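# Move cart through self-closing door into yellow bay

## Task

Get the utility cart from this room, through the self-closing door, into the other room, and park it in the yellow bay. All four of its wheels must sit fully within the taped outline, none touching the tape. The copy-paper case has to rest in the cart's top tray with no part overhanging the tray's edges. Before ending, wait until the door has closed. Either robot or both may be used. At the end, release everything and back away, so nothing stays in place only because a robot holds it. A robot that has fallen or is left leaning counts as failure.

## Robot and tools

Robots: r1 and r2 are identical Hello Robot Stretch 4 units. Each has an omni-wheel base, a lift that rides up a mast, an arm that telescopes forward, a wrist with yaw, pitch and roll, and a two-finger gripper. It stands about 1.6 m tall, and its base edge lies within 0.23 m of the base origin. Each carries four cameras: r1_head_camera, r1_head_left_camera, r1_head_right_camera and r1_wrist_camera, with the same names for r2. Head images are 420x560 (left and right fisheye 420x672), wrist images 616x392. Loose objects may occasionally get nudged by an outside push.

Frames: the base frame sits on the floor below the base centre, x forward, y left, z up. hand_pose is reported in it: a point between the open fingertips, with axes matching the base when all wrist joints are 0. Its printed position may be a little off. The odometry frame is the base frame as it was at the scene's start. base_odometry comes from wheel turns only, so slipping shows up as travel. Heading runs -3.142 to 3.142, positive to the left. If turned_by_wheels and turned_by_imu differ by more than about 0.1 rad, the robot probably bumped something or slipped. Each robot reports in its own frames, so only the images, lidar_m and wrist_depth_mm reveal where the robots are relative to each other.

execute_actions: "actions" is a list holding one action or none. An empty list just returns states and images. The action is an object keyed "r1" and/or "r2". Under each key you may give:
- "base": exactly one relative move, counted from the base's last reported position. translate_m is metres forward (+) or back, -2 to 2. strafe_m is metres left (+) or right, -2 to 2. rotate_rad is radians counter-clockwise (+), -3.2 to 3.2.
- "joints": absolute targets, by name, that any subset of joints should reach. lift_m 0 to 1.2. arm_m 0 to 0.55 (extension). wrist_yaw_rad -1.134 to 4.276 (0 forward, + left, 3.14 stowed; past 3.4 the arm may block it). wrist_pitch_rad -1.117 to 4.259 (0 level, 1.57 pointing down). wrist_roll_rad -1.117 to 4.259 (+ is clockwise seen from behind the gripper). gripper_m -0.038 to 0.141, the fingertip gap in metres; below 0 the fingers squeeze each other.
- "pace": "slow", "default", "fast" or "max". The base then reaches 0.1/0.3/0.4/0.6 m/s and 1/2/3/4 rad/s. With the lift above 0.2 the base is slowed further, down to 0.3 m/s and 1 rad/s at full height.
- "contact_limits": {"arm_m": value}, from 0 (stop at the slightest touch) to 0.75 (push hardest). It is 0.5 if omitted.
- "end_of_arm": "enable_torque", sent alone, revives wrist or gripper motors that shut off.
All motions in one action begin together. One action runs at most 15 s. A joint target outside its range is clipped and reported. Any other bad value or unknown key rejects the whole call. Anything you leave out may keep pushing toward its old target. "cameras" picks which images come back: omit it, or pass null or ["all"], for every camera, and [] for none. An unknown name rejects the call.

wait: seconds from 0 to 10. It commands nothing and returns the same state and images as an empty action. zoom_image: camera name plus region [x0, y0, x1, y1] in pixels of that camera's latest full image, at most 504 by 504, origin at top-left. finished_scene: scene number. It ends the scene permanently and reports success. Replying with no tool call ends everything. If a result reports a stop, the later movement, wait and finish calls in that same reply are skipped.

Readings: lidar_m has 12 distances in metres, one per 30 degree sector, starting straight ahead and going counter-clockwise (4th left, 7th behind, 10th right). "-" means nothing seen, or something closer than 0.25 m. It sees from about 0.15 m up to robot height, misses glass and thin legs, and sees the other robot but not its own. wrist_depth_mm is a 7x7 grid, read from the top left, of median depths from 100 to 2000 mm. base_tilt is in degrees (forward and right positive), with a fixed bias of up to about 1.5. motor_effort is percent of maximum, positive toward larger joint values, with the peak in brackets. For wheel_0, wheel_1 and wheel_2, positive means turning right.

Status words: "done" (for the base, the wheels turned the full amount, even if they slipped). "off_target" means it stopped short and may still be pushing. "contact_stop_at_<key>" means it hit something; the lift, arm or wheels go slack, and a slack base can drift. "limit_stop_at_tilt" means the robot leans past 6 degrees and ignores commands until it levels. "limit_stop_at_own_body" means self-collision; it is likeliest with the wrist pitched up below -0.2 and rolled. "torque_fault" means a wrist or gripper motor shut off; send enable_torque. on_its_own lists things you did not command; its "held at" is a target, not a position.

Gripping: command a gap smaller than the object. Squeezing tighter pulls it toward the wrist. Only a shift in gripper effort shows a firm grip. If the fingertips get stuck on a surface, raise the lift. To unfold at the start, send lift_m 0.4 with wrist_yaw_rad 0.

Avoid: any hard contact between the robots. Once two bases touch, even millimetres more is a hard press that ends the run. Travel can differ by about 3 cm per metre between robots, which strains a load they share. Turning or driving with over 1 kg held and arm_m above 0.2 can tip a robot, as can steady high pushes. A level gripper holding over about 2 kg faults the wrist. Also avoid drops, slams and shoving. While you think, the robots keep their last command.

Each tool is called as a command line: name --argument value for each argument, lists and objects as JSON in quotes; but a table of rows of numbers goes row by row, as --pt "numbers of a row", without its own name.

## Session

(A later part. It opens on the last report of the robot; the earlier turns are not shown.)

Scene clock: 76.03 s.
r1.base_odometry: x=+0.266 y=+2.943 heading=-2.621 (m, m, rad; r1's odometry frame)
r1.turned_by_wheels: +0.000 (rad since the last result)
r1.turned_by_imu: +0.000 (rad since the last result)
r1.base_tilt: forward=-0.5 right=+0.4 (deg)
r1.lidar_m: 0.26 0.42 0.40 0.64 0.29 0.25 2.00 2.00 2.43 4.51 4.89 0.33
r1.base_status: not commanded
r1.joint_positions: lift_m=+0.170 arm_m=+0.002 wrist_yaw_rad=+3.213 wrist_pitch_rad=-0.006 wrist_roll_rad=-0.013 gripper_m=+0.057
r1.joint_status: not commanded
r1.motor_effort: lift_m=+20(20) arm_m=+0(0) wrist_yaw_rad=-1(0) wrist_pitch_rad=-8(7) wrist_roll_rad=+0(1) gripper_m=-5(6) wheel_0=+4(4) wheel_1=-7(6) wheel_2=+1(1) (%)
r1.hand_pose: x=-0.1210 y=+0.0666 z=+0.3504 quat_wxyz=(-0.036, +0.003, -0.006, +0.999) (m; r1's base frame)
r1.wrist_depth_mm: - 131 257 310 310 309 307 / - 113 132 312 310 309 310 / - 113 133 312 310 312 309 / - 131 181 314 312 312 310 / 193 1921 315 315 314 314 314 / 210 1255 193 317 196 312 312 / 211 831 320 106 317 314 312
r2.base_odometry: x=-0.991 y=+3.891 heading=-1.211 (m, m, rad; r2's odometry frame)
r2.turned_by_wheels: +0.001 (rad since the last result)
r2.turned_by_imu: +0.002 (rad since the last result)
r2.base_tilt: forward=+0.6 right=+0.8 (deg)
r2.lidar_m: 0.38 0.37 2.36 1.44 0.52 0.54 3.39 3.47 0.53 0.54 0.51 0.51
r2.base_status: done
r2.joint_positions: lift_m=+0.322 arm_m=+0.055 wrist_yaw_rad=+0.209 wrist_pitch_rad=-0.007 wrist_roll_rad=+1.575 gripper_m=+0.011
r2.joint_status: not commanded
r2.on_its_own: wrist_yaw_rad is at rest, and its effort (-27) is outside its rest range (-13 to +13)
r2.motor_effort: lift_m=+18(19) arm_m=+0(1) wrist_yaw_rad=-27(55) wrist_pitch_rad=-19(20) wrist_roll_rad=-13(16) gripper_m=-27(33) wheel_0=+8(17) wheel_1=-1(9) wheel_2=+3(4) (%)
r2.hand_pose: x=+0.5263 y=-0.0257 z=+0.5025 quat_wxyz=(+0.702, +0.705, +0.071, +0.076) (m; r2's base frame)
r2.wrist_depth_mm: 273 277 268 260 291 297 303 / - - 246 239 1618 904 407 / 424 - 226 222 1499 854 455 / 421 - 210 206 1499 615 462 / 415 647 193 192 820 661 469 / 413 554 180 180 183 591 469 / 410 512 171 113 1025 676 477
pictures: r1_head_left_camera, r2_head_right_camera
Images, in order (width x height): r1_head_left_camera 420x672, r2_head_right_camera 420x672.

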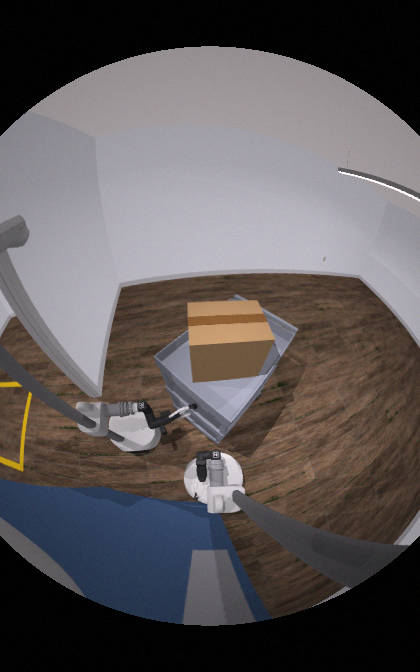

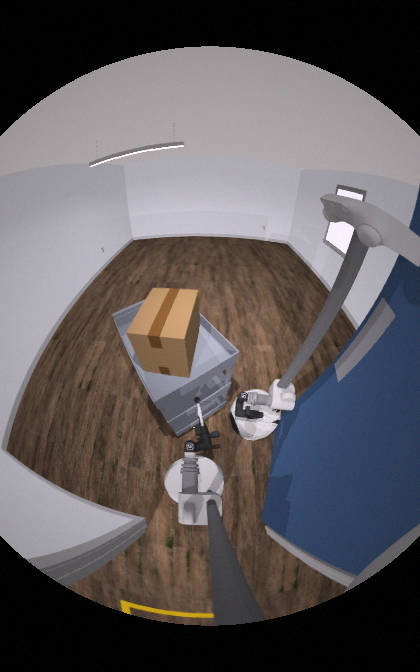

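Cart swung out away from r1; continue slowly.

execute_actions --actions '[{"r2":{"base":{"translate_m":-0.65},"pace":"slow"}}]' --cameras '["r2_head_right_camera","r1_head_left_camera"]'

Scene clock: 85.70 s.
r1.base_odometry: x=+0.266 y=+2.943 heading=-2.621 (m, m, rad; r1's odometry frame)
r1.turned_by_wheels: +0.000 (rad since the last result)
r1.turned_by_imu: +0.000 (rad since the last result)
r1.base_tilt: forward=-0.5 right=+0.3 (deg)
r1.lidar_m: 0.42 0.38 0.40 0.54 0.29 0.25 1.99 1.99 2.40 4.47 4.91 3.09
r1.base_status: not commanded
r1.joint_positions: lift_m=+0.170 arm_m=+0.002 wrist_yaw_rad=+3.213 wrist_pitch_rad=-0.006 wrist_roll_rad=-0.013 gripper_m=+0.057
r1.joint_status: not commanded
r1.motor_effort: lift_m=+20(20) arm_m=+0(0) wrist_yaw_rad=+0(0) wrist_pitch_rad=-8(8) wrist_roll_rad=+0(0) gripper_m=-6(5) wheel_0=+4(4) wheel_1=-6(7) wheel_2=+1(1) (%)
r1.hand_pose: x=-0.1210 y=+0.0666 z=+0.3504 quat_wxyz=(-0.036, +0.003, -0.006, +0.999) (m; r1's base frame)
r1.wrist_depth_mm: - 131 257 310 309 307 309 / - 113 132 310 312 309 307 / - 113 132 312 312 310 307 / - 131 181 315 312 310 310 / 194 1808 315 314 314 312 310 / 210 1255 193 315 196 312 310 / 211 809 319 106 314 315 314
r2.base_odometry: x=-1.219 y=+4.500 heading=-1.212 (m, m, rad; r2's odometry frame)
r2.turned_by_wheels: -0.001 (rad since the last result)
r2.turned_by_imu: -0.002 (rad since the last result)
r2.base_tilt: forward=+0.6 right=+0.8 (deg)
r2.lidar_m: 0.41 0.41 0.39 0.53 2.41 2.77 2.69 2.80 2.51 0.52 0.52 0.52
r2.base_status: done
r2.joint_positions: lift_m=+0.322 arm_m=+0.055 wrist_yaw_rad=+0.192 wrist_pitch_rad=-0.008 wrist_roll_rad=+1.567 gripper_m=+0.011
r2.joint_status: not commanded
r2.on_its_own: wrist_yaw_rad is at rest, and its effort (+24) is outside its rest range (-13 to +13)
r2.motor_effort: lift_m=+19(18) arm_m=-1(0) wrist_yaw_rad=+24(29) wrist_pitch_rad=-18(21) wrist_roll_rad=+6(14) gripper_m=-31(33) wheel_0=-9(11) wheel_1=-6(10) wheel_2=+2(15) (%)
r2.hand_pose: x=+0.5258 y=-0.0308 z=+0.5026 quat_wxyz=(+0.705, +0.703, +0.065, +0.071) (m; r2's base frame)
r2.wrist_depth_mm: - - 207 206 831 699 609 / 442 - 199 200 1255 842 445 / 418 - 193 194 1255 627 462 / 415 654 188 189 820 661 466 / 413 640 182 183 788 668 469 / 410 585 177 178 181 564 473 / 410 172 173 113 723 668 462
pictures: r1_head_left_camera, r2_head_right_camera
Images, in order (width x height): r1_head_left_camera 420x672, r2_head_right_camera 420x672.

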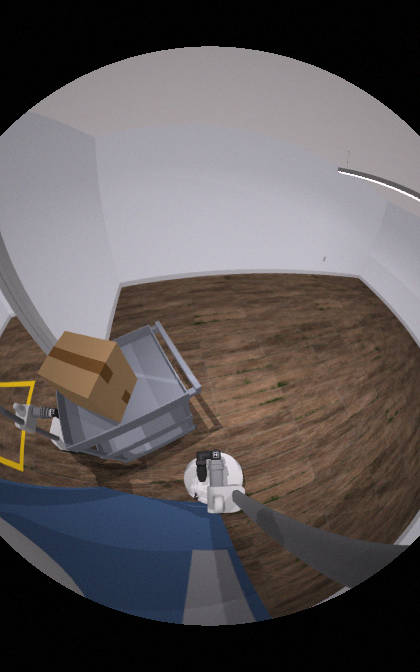

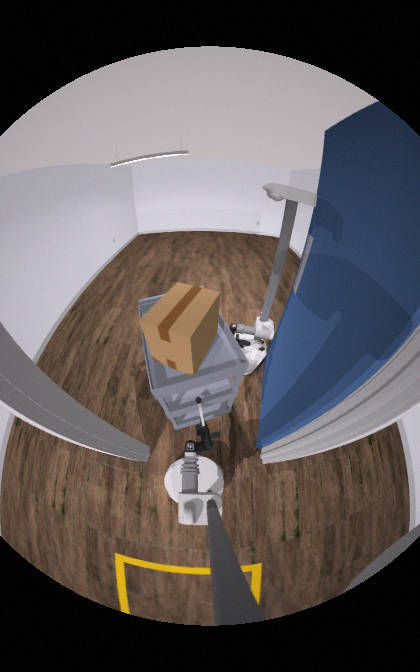

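execute_actions --actions '[{"r2":{"base":{"translate_m":-0.45},"joints":{"wrist_yaw_rad":0.05},"pace":"slow"}}]' --cameras '["r2_head_left_camera"]'

Scene clock: 93.30 s.
r1.base_odometry: x=+0.266 y=+2.943 heading=-2.621 (m, m, rad; r1's odometry frame)
r1.turned_by_wheels: +0.000 (rad since the last result)
r1.turned_by_imu: +0.000 (rad since the last result)
r1.base_tilt: forward=-0.5 right=+0.4 (deg)
r1.lidar_m: 2.76 1.71 0.53 0.57 0.29 0.25 1.98 2.01 2.41 4.50 4.92 3.13
r1.base_status: not commanded
r1.joint_positions: lift_m=+0.170 arm_m=+0.002 wrist_yaw_rad=+3.213 wrist_pitch_rad=-0.006 wrist_roll_rad=-0.013 gripper_m=+0.057
r1.joint_status: not commanded
r1.motor_effort: lift_m=+20(20) arm_m=+0(0) wrist_yaw_rad=+0(1) wrist_pitch_rad=-8(7) wrist_roll_rad=+0(1) gripper_m=-6(4) wheel_0=+4(4) wheel_1=-6(6) wheel_2=+1(1) (%)
r1.hand_pose: x=-0.1210 y=+0.0666 z=+0.3504 quat_wxyz=(-0.036, +0.003, -0.006, +0.999) (m; r1's base frame)
r1.wrist_depth_mm: - 131 257 310 309 309 306 / - 112 131 314 310 309 309 / - 113 132 314 312 309 307 / - 131 181 314 312 309 312 / 193 1921 317 319 314 314 312 / 209 1255 193 314 196 314 312 / 211 809 319 107 315 312 314
r2.base_odometry: x=-1.377 y=+4.921 heading=-1.213 (m, m, rad; r2's odometry frame)
r2.turned_by_wheels: -0.001 (rad since the last result)
r2.turned_by_imu: -0.002 (rad since the last result)
r2.base_tilt: forward=+0.6 right=+0.8 (deg)
r2.lidar_m: 0.43 0.44 0.81 2.31 2.41 2.32 2.22 2.31 2.51 2.11 0.77 0.48
r2.base_status: done
r2.joint_positions: lift_m=+0.322 arm_m=+0.055 wrist_yaw_rad=+0.043 wrist_pitch_rad=-0.007 wrist_roll_rad=+1.568 gripper_m=+0.011
r2.joint_status: all done
r2.on_its_own: wrist_yaw_rad is at rest, and its effort (+19) is outside its rest range (-13 to +13)
r2.motor_effort: lift_m=+19(18) arm_m=-1(1) wrist_yaw_rad=+19(72) wrist_pitch_rad=-21(21) wrist_roll_rad=+5(15) gripper_m=-31(33) wheel_0=-9(13) wheel_1=-4(7) wheel_2=+2(15) (%)
r2.hand_pose: x=+0.5179 y=-0.0749 z=+0.5023 quat_wxyz=(+0.708, +0.706, +0.013, +0.018) (m; r2's base frame)
r2.wrist_depth_mm: 1078 1078 206 207 1138 904 609 / 442 - 200 201 1160 917 442 / 418 - 194 195 809 609 459 / 415 654 189 189 831 654 462 / 415 647 183 184 798 654 466 / 413 591 178 179 182 591 469 / 410 173 173 113 723 668 473
pictures: r2_head_left_camera
Images, in order (width x height): r2_head_left_camera 420x672.

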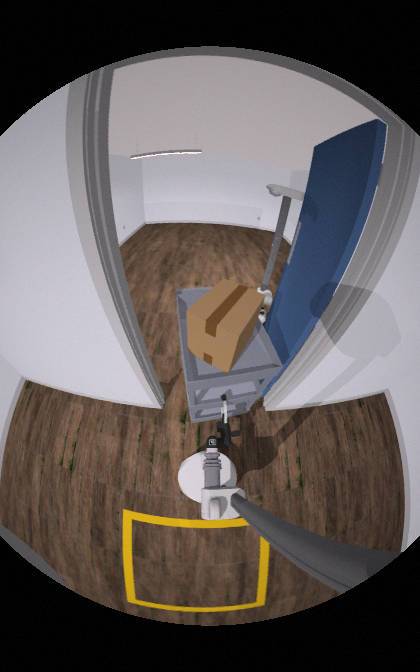

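execute_actions --actions '[{"r2":{"base":{"translate_m":-0.65}}}]' --cameras '["r2_head_left_camera"]'

execute_actions --actions '[{"r1":{"base":{"strafe_m":-0.3},"pace":"slow"},"r2":{"base":{"strafe_m":0.23},"pace":"slow"}}]' --cameras '[]'

execute_actions --actions '[{"r1":{"base":{"strafe_m":-0.3}},"r2":{"base":{"translate_m":-1.0}}}]' --cameras '["r2_head_left_camera","r2_head_right_camera"]'

Scene clock: 101.07 s.
r1.base_odometry: x=+0.266 y=+2.943 heading=-2.621 (m, m, rad; r1's odometry frame)
r1.turned_by_wheels: +0.000 (rad since the last result)
r1.turned_by_imu: +0.000 (rad since the last result)
r1.base_tilt: forward=-0.6 right=+0.3 (deg)
r1.lidar_m: 2.77 1.70 1.27 0.79 0.28 0.25 1.98 2.01 2.40 4.46 4.92 3.11
r1.base_status: not commanded
r1.joint_positions: lift_m=+0.170 arm_m=+0.002 wrist_yaw_rad=+3.213 wrist_pitch_rad=-0.006 wrist_roll_rad=-0.013 gripper_m=+0.057
r1.joint_status: not commanded
r1.motor_effort: lift_m=+20(20) arm_m=+0(0) wrist_yaw_rad=+0(1) wrist_pitch_rad=-8(8) wrist_roll_rad=+0(0) gripper_m=-6(4) wheel_0=+4(4) wheel_1=-6(6) wheel_2=+1(1) (%)
r1.hand_pose: x=-0.1210 y=+0.0666 z=+0.3504 quat_wxyz=(-0.036, +0.003, -0.006, +0.999) (m; r1's base frame)
r1.wrist_depth_mm: - 131 256 314 309 309 309 / - 113 132 312 310 309 307 / - 113 133 314 312 310 307 / - 131 181 312 312 310 312 / 195 1863 315 315 314 312 312 / 209 1229 193 315 195 314 312 / 212 820 320 106 315 314 315
r2.base_odometry: x=-1.604 y=+5.530 heading=-1.214 (m, m, rad; r2's odometry frame)
r2.turned_by_wheels: -0.001 (rad since the last result)
r2.turned_by_imu: -0.002 (rad since the last result)
r2.base_tilt: forward=+0.6 right=+0.7 (deg)
r2.lidar_m: 0.45 1.26 1.73 2.32 2.25 1.64 1.57 1.65 2.28 2.41 1.70 0.46
r2.base_status: done
r2.joint_positions: lift_m=+0.322 arm_m=+0.055 wrist_yaw_rad=+0.043 wrist_pitch_rad=-0.009 wrist_roll_rad=+1.567 gripper_m=+0.011
r2.joint_status: not commanded
r2.on_its_own: wrist_yaw_rad is at rest, and its effort (+20) is outside its rest range (-13 to +13)
r2.motor_effort: lift_m=+19(19) arm_m=-1(1) wrist_yaw_rad=+20(21) wrist_pitch_rad=-15(24) wrist_roll_rad=+9(7) gripper_m=-28(32) wheel_0=-7(13) wheel_1=-2(9) wheel_2=-3(14) (%)
r2.hand_pose: x=+0.5179 y=-0.0750 z=+0.5028 quat_wxyz=(+0.708, +0.706, +0.012, +0.018) (m; r2's base frame)
r2.wrist_depth_mm: 424 891 162 163 931 820 449 / 418 661 164 166 732 647 462 / 415 647 167 169 778 654 462 / 415 640 171 172 788 661 469 / 413 634 174 175 788 668 469 / 410 585 177 178 181 564 473 / 407 171 179 113 1025 960 445
pictures: r2_head_left_camera
Images, in order (width x height): r2_head_left_camera 420x672.

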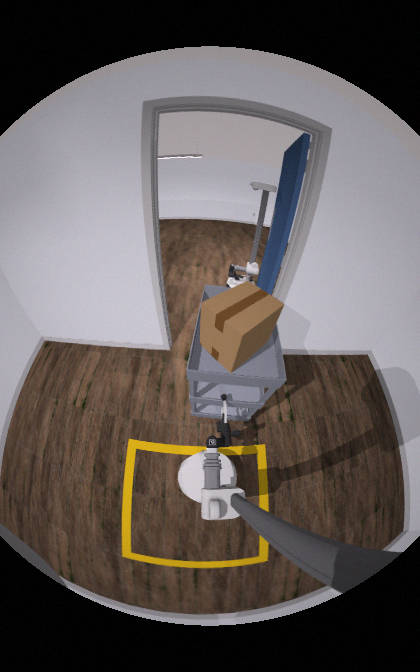

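Scene clock: 105.20 s.
r1.base_odometry: x=+0.117 y=+3.203 heading=-2.621 (m, m, rad; r1's odometry frame)
r1.turned_by_wheels: +0.000 (rad since the last result)
r1.turned_by_imu: -0.001 (rad since the last result)
r1.base_tilt: forward=-0.6 right=+0.2 (deg)
r1.lidar_m: 2.82 2.21 0.37 0.38 1.22 1.48 1.93 1.95 2.34 4.32 4.60 3.18
r1.base_status: done
r1.joint_positions: lift_m=+0.170 arm_m=+0.002 wrist_yaw_rad=+3.213 wrist_pitch_rad=-0.006 wrist_roll_rad=-0.013 gripper_m=+0.057
r1.joint_status: not commanded
r1.motor_effort: lift_m=+20(20) arm_m=+0(0) wrist_yaw_rad=+0(0) wrist_pitch_rad=-8(7) wrist_roll_rad=-1(0) gripper_m=-6(3) wheel_0=+5(6) wheel_1=-3(10) wheel_2=-1(6) (%)
r1.hand_pose: x=-0.1210 y=+0.0666 z=+0.3504 quat_wxyz=(-0.036, +0.003, -0.006, +0.999) (m; r1's base frame)
r1.wrist_depth_mm: - 131 257 - - 1576 1229 / - 112 132 - - 1661 1255 / - 113 133 - - 1708 1255 / - 131 180 - - 1708 1255 / 194 1863 1921 - - 1618 1255 / 210 1255 191 1182 195 1078 1098 / 212 820 820 106 798 741 768
r2.base_odometry: x=-1.389 y=+5.610 heading=-1.215 (m, m, rad; r2's odometry frame)
r2.turned_by_wheels: -0.001 (rad since the last result)
r2.turned_by_imu: -0.003 (rad since the last result)
r2.base_tilt: forward=+0.6 right=+0.8 (deg)
r2.lidar_m: 0.43 1.25 1.73 2.08 2.18 1.65 1.58 1.64 2.27 2.64 1.70 0.43
r2.base_status: done
r2.joint_positions: lift_m=+0.322 arm_m=+0.055 wrist_yaw_rad=+0.040 wrist_pitch_rad=-0.007 wrist_roll_rad=+1.567 gripper_m=+0.011
r2.joint_status: not commanded
r2.on_its_own: wrist_yaw_rad is at rest, and its effort (+28) is outside its rest range (-13 to +13)
r2.motor_effort: lift_m=+19(19) arm_m=+0(0) wrist_yaw_rad=+28(49) wrist_pitch_rad=-19(19) wrist_roll_rad=+10(8) gripper_m=-27(30) wheel_0=-8(16) wheel_1=+2(8) wheel_2=-5(5) (%)
r2.hand_pose: x=+0.5177 y=-0.0758 z=+0.5025 quat_wxyz=(+0.708, +0.706, +0.011, +0.017) (m; r2's base frame)
r2.wrist_depth_mm: 427 539 115 116 118 640 455 / 421 574 123 124 127 640 459 / 418 609 132 134 138 647 459 / 418 654 143 145 151 647 466 / 415 - 156 158 166 591 466 / 413 - 173 174 180 500 445 / 891 173 185 113 960 946 407
pictures: none
No camera images: the call's "cameras" was empty. Leave "cameras" out to get every camera's image.

Scene clock: 110.03 s.
r1.base_odometry: x=-0.033 y=+3.463 heading=-2.621 (m, m, rad; r1's odometry frame)
r1.turned_by_wheels: +0.000 (rad since the last result)
r1.turned_by_imu: -0.001 (rad since the last result)
r1.base_tilt: forward=-0.5 right=+0.2 (deg)
r1.lidar_m: 2.87 2.77 1.51 1.49 1.52 1.83 1.87 1.89 2.27 4.21 4.33 3.24
r1.base_status: done
r1.joint_positions: lift_m=+0.170 arm_m=+0.002 wrist_yaw_rad=+3.213 wrist_pitch_rad=-0.006 wrist_roll_rad=-0.013 gripper_m=+0.057
r1.joint_status: not commanded
r1.motor_effort: lift_m=+20(20) arm_m=+0(0) wrist_yaw_rad=+0(0) wrist_pitch_rad=-8(8) wrist_roll_rad=+0(0) gripper_m=-2(6) wheel_0=+2(10) wheel_1=-1(11) wheel_2=+0(1) (%)
r1.hand_pose: x=-0.1210 y=+0.0666 z=+0.3504 quat_wxyz=(-0.036, +0.003, -0.006, +0.999) (m; r1's base frame)
r1.wrist_depth_mm: - 131 257 - - - 1576 / - 113 132 - - - 1576 / - 113 132 - - - 1537 / - 131 180 - - - 1537 / 194 1863 1808 - - 1863 1537 / 210 1255 193 1205 196 1118 1060 / 212 820 831 106 820 759 778
r2.base_odometry: x=-1.737 y=+6.547 heading=-1.215 (m, m, rad; r2's odometry frame)
r2.turned_by_wheels: +0.000 (rad since the last result)
r2.turned_by_imu: +0.006 (rad since the last result)
r2.base_tilt: forward=+0.5 right=+0.8 (deg)
r2.lidar_m: 0.44 0.50 2.16 2.08 0.86 0.61 0.60 0.62 0.85 2.48 2.75 0.47
r2.base_status: done
r2.joint_positions: lift_m=+0.322 arm_m=+0.055 wrist_yaw_rad=+0.057 wrist_pitch_rad=-0.006 wrist_roll_rad=+1.575 gripper_m=+0.011
r2.joint_status: not commanded
r2.on_its_own: wrist_yaw_rad is at rest, and its effort (-21) is outside its rest range (-13 to +13); wrist_roll_rad is at rest, and its effort (-16) is outside its rest range (-13 to +13)
r2.motor_effort: lift_m=+19(19) arm_m=+0(0) wrist_yaw_rad=-21(28) wrist_pitch_rad=-22(23) wrist_roll_rad=-16(15) gripper_m=-31(36) wheel_0=+1(10) wheel_1=+0(11) wheel_2=+2(14) (%)
r2.hand_pose: x=+0.5190 y=-0.0708 z=+0.5022 quat_wxyz=(+0.705, +0.708, +0.018, +0.022) (m; r2's base frame)
r2.wrist_depth_mm: 517 1808 171 173 1308 854 439 / 430 723 173 175 759 627 452 / 424 676 175 177 798 640 455 / 421 654 177 179 798 654 459 / 418 654 179 181 809 654 466 / 415 554 181 183 185 591 469 / 410 173 182 113 1281 917 462
pictures: r2_head_left_camera, r2_head_right_camera
Images, in order (width x height): r2_head_left_camera 420x672, r2_head_right_camera 420x672.

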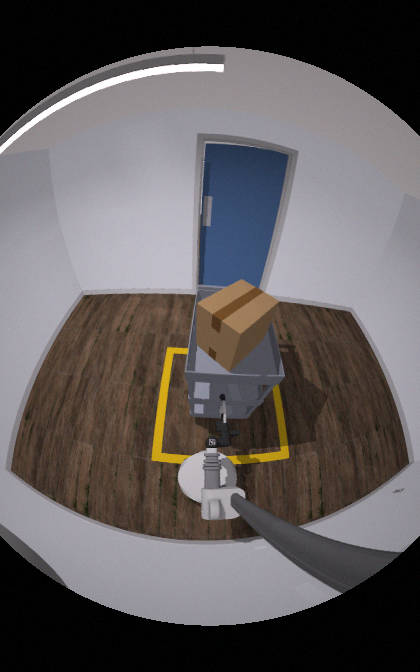

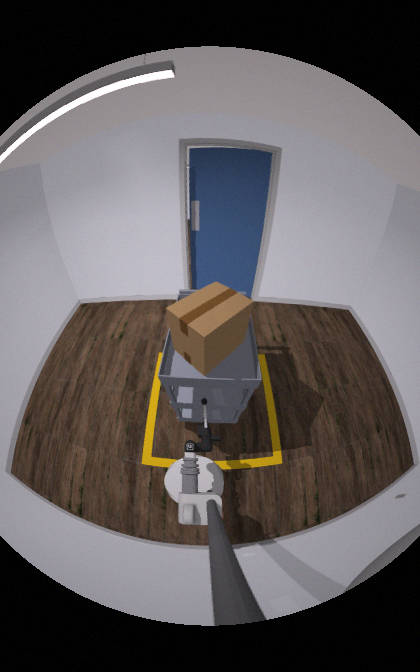

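execute_actions --actions '[{"r2":{"joints":{"gripper_m":0.14,"lift_m":0.328}}}]' --cameras '[]'

execute_actions --actions '[{"r2":{"base":{"translate_m":-0.22},"joints":{"arm_m":0.005},"pace":"fast"}}]' --cameras '[]'

execute_actions --actions '[{"r2":{"base":{"strafe_m":-0.7},"pace":"max"}}]' --cameras '["r2_head_left_camera","r2_head_camera","r1_head_left_camera"]'

Scene clock: 115.13 s.
r1.base_odometry: x=-0.033 y=+3.463 heading=-2.621 (m, m, rad; r1's odometry frame)
r1.turned_by_wheels: +0.000 (rad since the last result)
r1.turned_by_imu: +0.000 (rad since the last result)
r1.base_tilt: forward=-0.5 right=+0.2 (deg)
r1.lidar_m: 2.89 2.78 1.70 1.49 1.49 1.83 1.86 1.86 2.27 4.19 4.33 3.23
r1.base_status: not commanded
r1.joint_positions: lift_m=+0.170 arm_m=+0.002 wrist_yaw_rad=+3.213 wrist_pitch_rad=-0.006 wrist_roll_rad=-0.013 gripper_m=+0.057
r1.joint_status: not commanded
r1.motor_effort: lift_m=+20(20) arm_m=+0(0) wrist_yaw_rad=+1(0) wrist_pitch_rad=-7(7) wrist_roll_rad=-1(0) gripper_m=-3(3) wheel_0=+2(2) wheel_1=-1(1) wheel_2=+0(0) (%)
r1.hand_pose: x=-0.1210 y=+0.0666 z=+0.3504 quat_wxyz=(-0.036, +0.003, -0.006, +0.999) (m; r1's base frame)
r1.wrist_depth_mm: - 131 257 - - - 1537 / - 112 132 - - - 1537 / - 113 133 - - - 1576 / - 131 180 - - - 1576 / 194 1808 1863 - - 1921 1499 / 210 1205 192 1182 196 1118 1060 / 211 809 820 106 809 732 778
r2.base_odometry: x=-1.737 y=+6.547 heading=-1.215 (m, m, rad; r2's odometry frame)
r2.turned_by_wheels: +0.000 (rad since the last result)
r2.turned_by_imu: +0.000 (rad since the last result)
r2.base_tilt: forward=+0.6 right=+0.8 (deg)
r2.lidar_m: 0.47 2.29 2.16 2.09 0.83 0.60 0.58 0.62 0.86 2.47 2.75 0.48
r2.base_status: not commanded
r2.joint_positions: lift_m=+0.328 arm_m=+0.055 wrist_yaw_rad=+0.050 wrist_pitch_rad=-0.011 wrist_roll_rad=+1.570 gripper_m=+0.140
r2.joint_status: all done
r2.motor_effort: lift_m=+24(27) arm_m=+0(1) wrist_yaw_rad=-2(22) wrist_pitch_rad=-9(35) wrist_roll_rad=+0(17) gripper_m=-1(29) wheel_0=+2(2) wheel_1=+0(0) wheel_2=+1(2) (%)
r2.hand_pose: x=+0.5185 y=-0.0728 z=+0.5090 quat_wxyz=(+0.707, +0.707, +0.014, +0.022) (m; r2's base frame)
r2.wrist_depth_mm: 462 1863 186 186 1229 931 439 / 413 699 187 188 768 621 469 / 407 634 190 190 798 668 473 / 407 627 191 192 809 676 473 / 402 621 1863 195 820 676 477 / 399 211 194 196 198 574 480 / 397 564 1921 113 1397 732 477
pictures: none
No camera images: the call's "cameras" was empty. Leave "cameras" out to get every camera's image.

Scene clock: 116.90 s.
r1.base_odometry: x=-0.033 y=+3.463 heading=-2.621 (m, m, rad; r1's odometry frame)
r1.turned_by_wheels: +0.000 (rad since the last result)
r1.turned_by_imu: +0.000 (rad since the last result)
r1.base_tilt: forward=-0.3 right=+0.5 (deg)
r1.lidar_m: 2.87 2.80 1.69 1.50 1.52 1.85 1.86 1.88 2.26 4.23 4.29 3.24
r1.base_status: not commanded
r1.joint_positions: lift_m=+0.170 arm_m=+0.002 wrist_yaw_rad=+3.213 wrist_pitch_rad=-0.006 wrist_roll_rad=-0.013 gripper_m=+0.057
r1.joint_status: not commanded
r1.motor_effort: lift_m=+20(20) arm_m=+0(0) wrist_yaw_rad=+0(0) wrist_pitch_rad=-7(8) wrist_roll_rad=+1(0) gripper_m=-5(6) wheel_0=+3(2) wheel_1=-1(1) wheel_2=+0(0) (%)
r1.hand_pose: x=-0.1210 y=+0.0666 z=+0.3504 quat_wxyz=(-0.036, +0.003, -0.006, +0.999) (m; r1's base frame)
r1.wrist_depth_mm: - 131 257 - - - 1576 / - 112 132 - - - 1537 / - 113 132 - - - 1576 / - 131 181 - - - 1576 / 194 1808 1921 - - 1863 1537 / 210 1229 192 1182 195 1118 1060 / 213 809 831 106 809 750 768
r2.base_odometry: x=-1.813 y=+6.754 heading=-1.216 (m, m, rad; r2's odometry frame)
r2.turned_by_wheels: -0.001 (rad since the last result)
r2.turned_by_imu: +0.000 (rad since the last result)
r2.base_tilt: forward=+0.6 right=+0.8 (deg)
r2.lidar_m: 0.67 2.52 2.18 1.43 0.53 0.39 0.37 0.40 0.56 1.57 2.75 0.71
r2.base_status: done
r2.joint_positions: lift_m=+0.328 arm_m=+0.006 wrist_yaw_rad=+0.050 wrist_pitch_rad=-0.011 wrist_roll_rad=+1.570 gripper_m=+0.140
r2.joint_status: all done
r2.motor_effort: lift_m=+23(24) arm_m=-5(7) wrist_yaw_rad=-2(2) wrist_pitch_rad=-9(10) wrist_roll_rad=-1(0) gripper_m=-1(2) wheel_0=-3(10) wheel_1=-2(6) wheel_2=-1(11) (%)
r2.hand_pose: x=+0.4692 y=-0.0729 z=+0.5091 quat_wxyz=(+0.707, +0.707, +0.014, +0.022) (m; r2's base frame)
r2.wrist_depth_mm: - - - - 1499 878 621 / 433 549 - 452 1499 609 469 / 442 634 - 455 1060 668 477 / 445 627 - 462 1098 668 480 / 445 621 - 466 1098 683 484 / 455 216 - 469 917 484 492 / 459 496 - 113 1336 496 496
pictures: none
No camera images: the call's "cameras" was empty. Leave "cameras" out to get every camera's image.

Scene clock: 119.47 s.
r1.base_odometry: x=-0.033 y=+3.463 heading=-2.621 (m, m, rad; r1's odometry frame)
r1.turned_by_wheels: +0.000 (rad since the last result)
r1.turned_by_imu: +0.000 (rad since the last result)
r1.base_tilt: forward=-0.3 right=+0.1 (deg)
r1.lidar_m: 2.89 2.78 1.70 1.49 1.52 1.83 1.87 1.88 2.26 4.19 4.32 3.26
r1.base_status: not commanded
r1.joint_positions: lift_m=+0.170 arm_m=+0.002 wrist_yaw_rad=+3.213 wrist_pitch_rad=-0.006 wrist_roll_rad=-0.013 gripper_m=+0.057
r1.joint_status: not commanded
r1.motor_effort: lift_m=+20(20) arm_m=+0(0) wrist_yaw_rad=+0(1) wrist_pitch_rad=-8(7) wrist_roll_rad=+0(0) gripper_m=-6(6) wheel_0=+2(2) wheel_1=-1(1) wheel_2=+0(0) (%)
r1.hand_pose: x=-0.1210 y=+0.0666 z=+0.3504 quat_wxyz=(-0.036, +0.003, -0.006, +0.999) (m; r1's base frame)
r1.wrist_depth_mm: - 131 256 - - - 1537 / - 113 132 - - - 1537 / - 113 133 - - - 1576 / - 132 181 - - - 1499 / 195 1756 1808 - - 1863 1537 / 210 1281 192 1229 196 1098 1042 / 211 820 820 106 798 741 778
r2.base_odometry: x=-2.470 y=+6.510 heading=-1.215 (m, m, rad; r2's odometry frame)
r2.turned_by_wheels: +0.000 (rad since the last result)
r2.turned_by_imu: +0.000 (rad since the last result)
r2.base_tilt: forward=+0.6 right=+0.8 (deg)
r2.lidar_m: 1.35 0.77 1.00 1.49 0.53 0.40 0.38 0.40 0.55 1.64 2.01 2.49
r2.base_status: done
r2.joint_positions: lift_m=+0.328 arm_m=+0.006 wrist_yaw_rad=+0.050 wrist_pitch_rad=-0.011 wrist_roll_rad=+1.570 gripper_m=+0.140
r2.joint_status: not commanded
r2.motor_effort: lift_m=+23(23) arm_m=-5(5) wrist_yaw_rad=-1(1) wrist_pitch_rad=-9(9) wrist_roll_rad=-1(1) gripper_m=+2(1) wheel_0=+1(14) wheel_1=+3(17) wheel_2=+0(4) (%)
r2.hand_pose: x=+0.4692 y=-0.0729 z=+0.5092 quat_wxyz=(+0.707, +0.707, +0.014, +0.022) (m; r2's base frame)
r2.wrist_depth_mm: - - - - 1661 931 668 / - - - - 1708 946 668 / - - - - 1661 960 668 / - - - - 1708 960 676 / - - - - 1808 960 683 / - 211 - - 1336 820 683 / - - - 113 1060 931 683
pictures: r1_head_left_camera, r2_head_camera, r2_head_left_camera
Images, in order (width x height): r1_head_left_camera 420x672, r2_head_camera 420x560, r2_head_left_camera 420x672.

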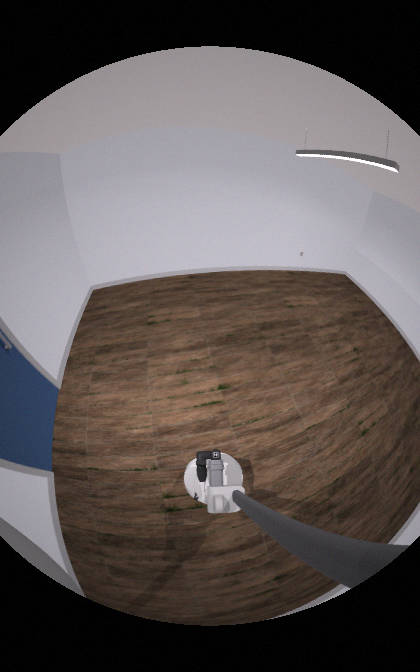

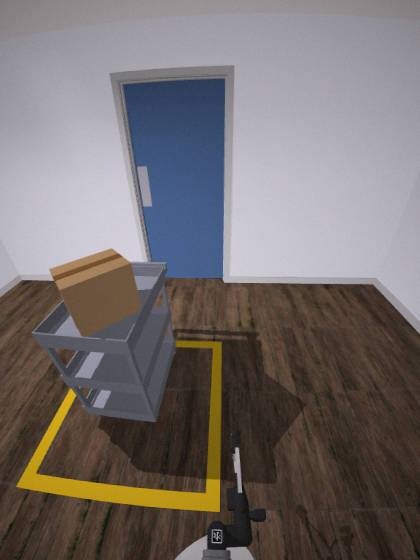

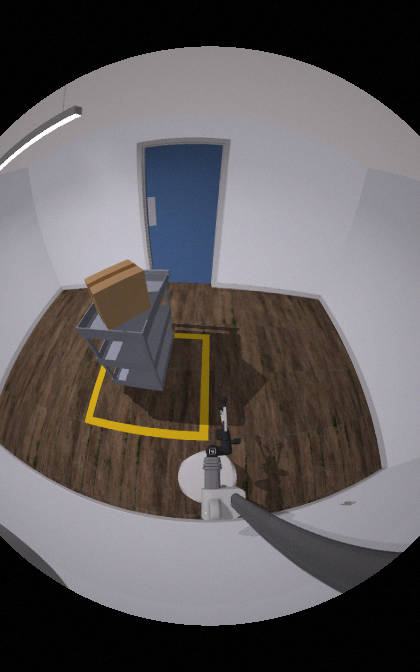

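finished_scene --scene 2

The scene is finished: the task was done.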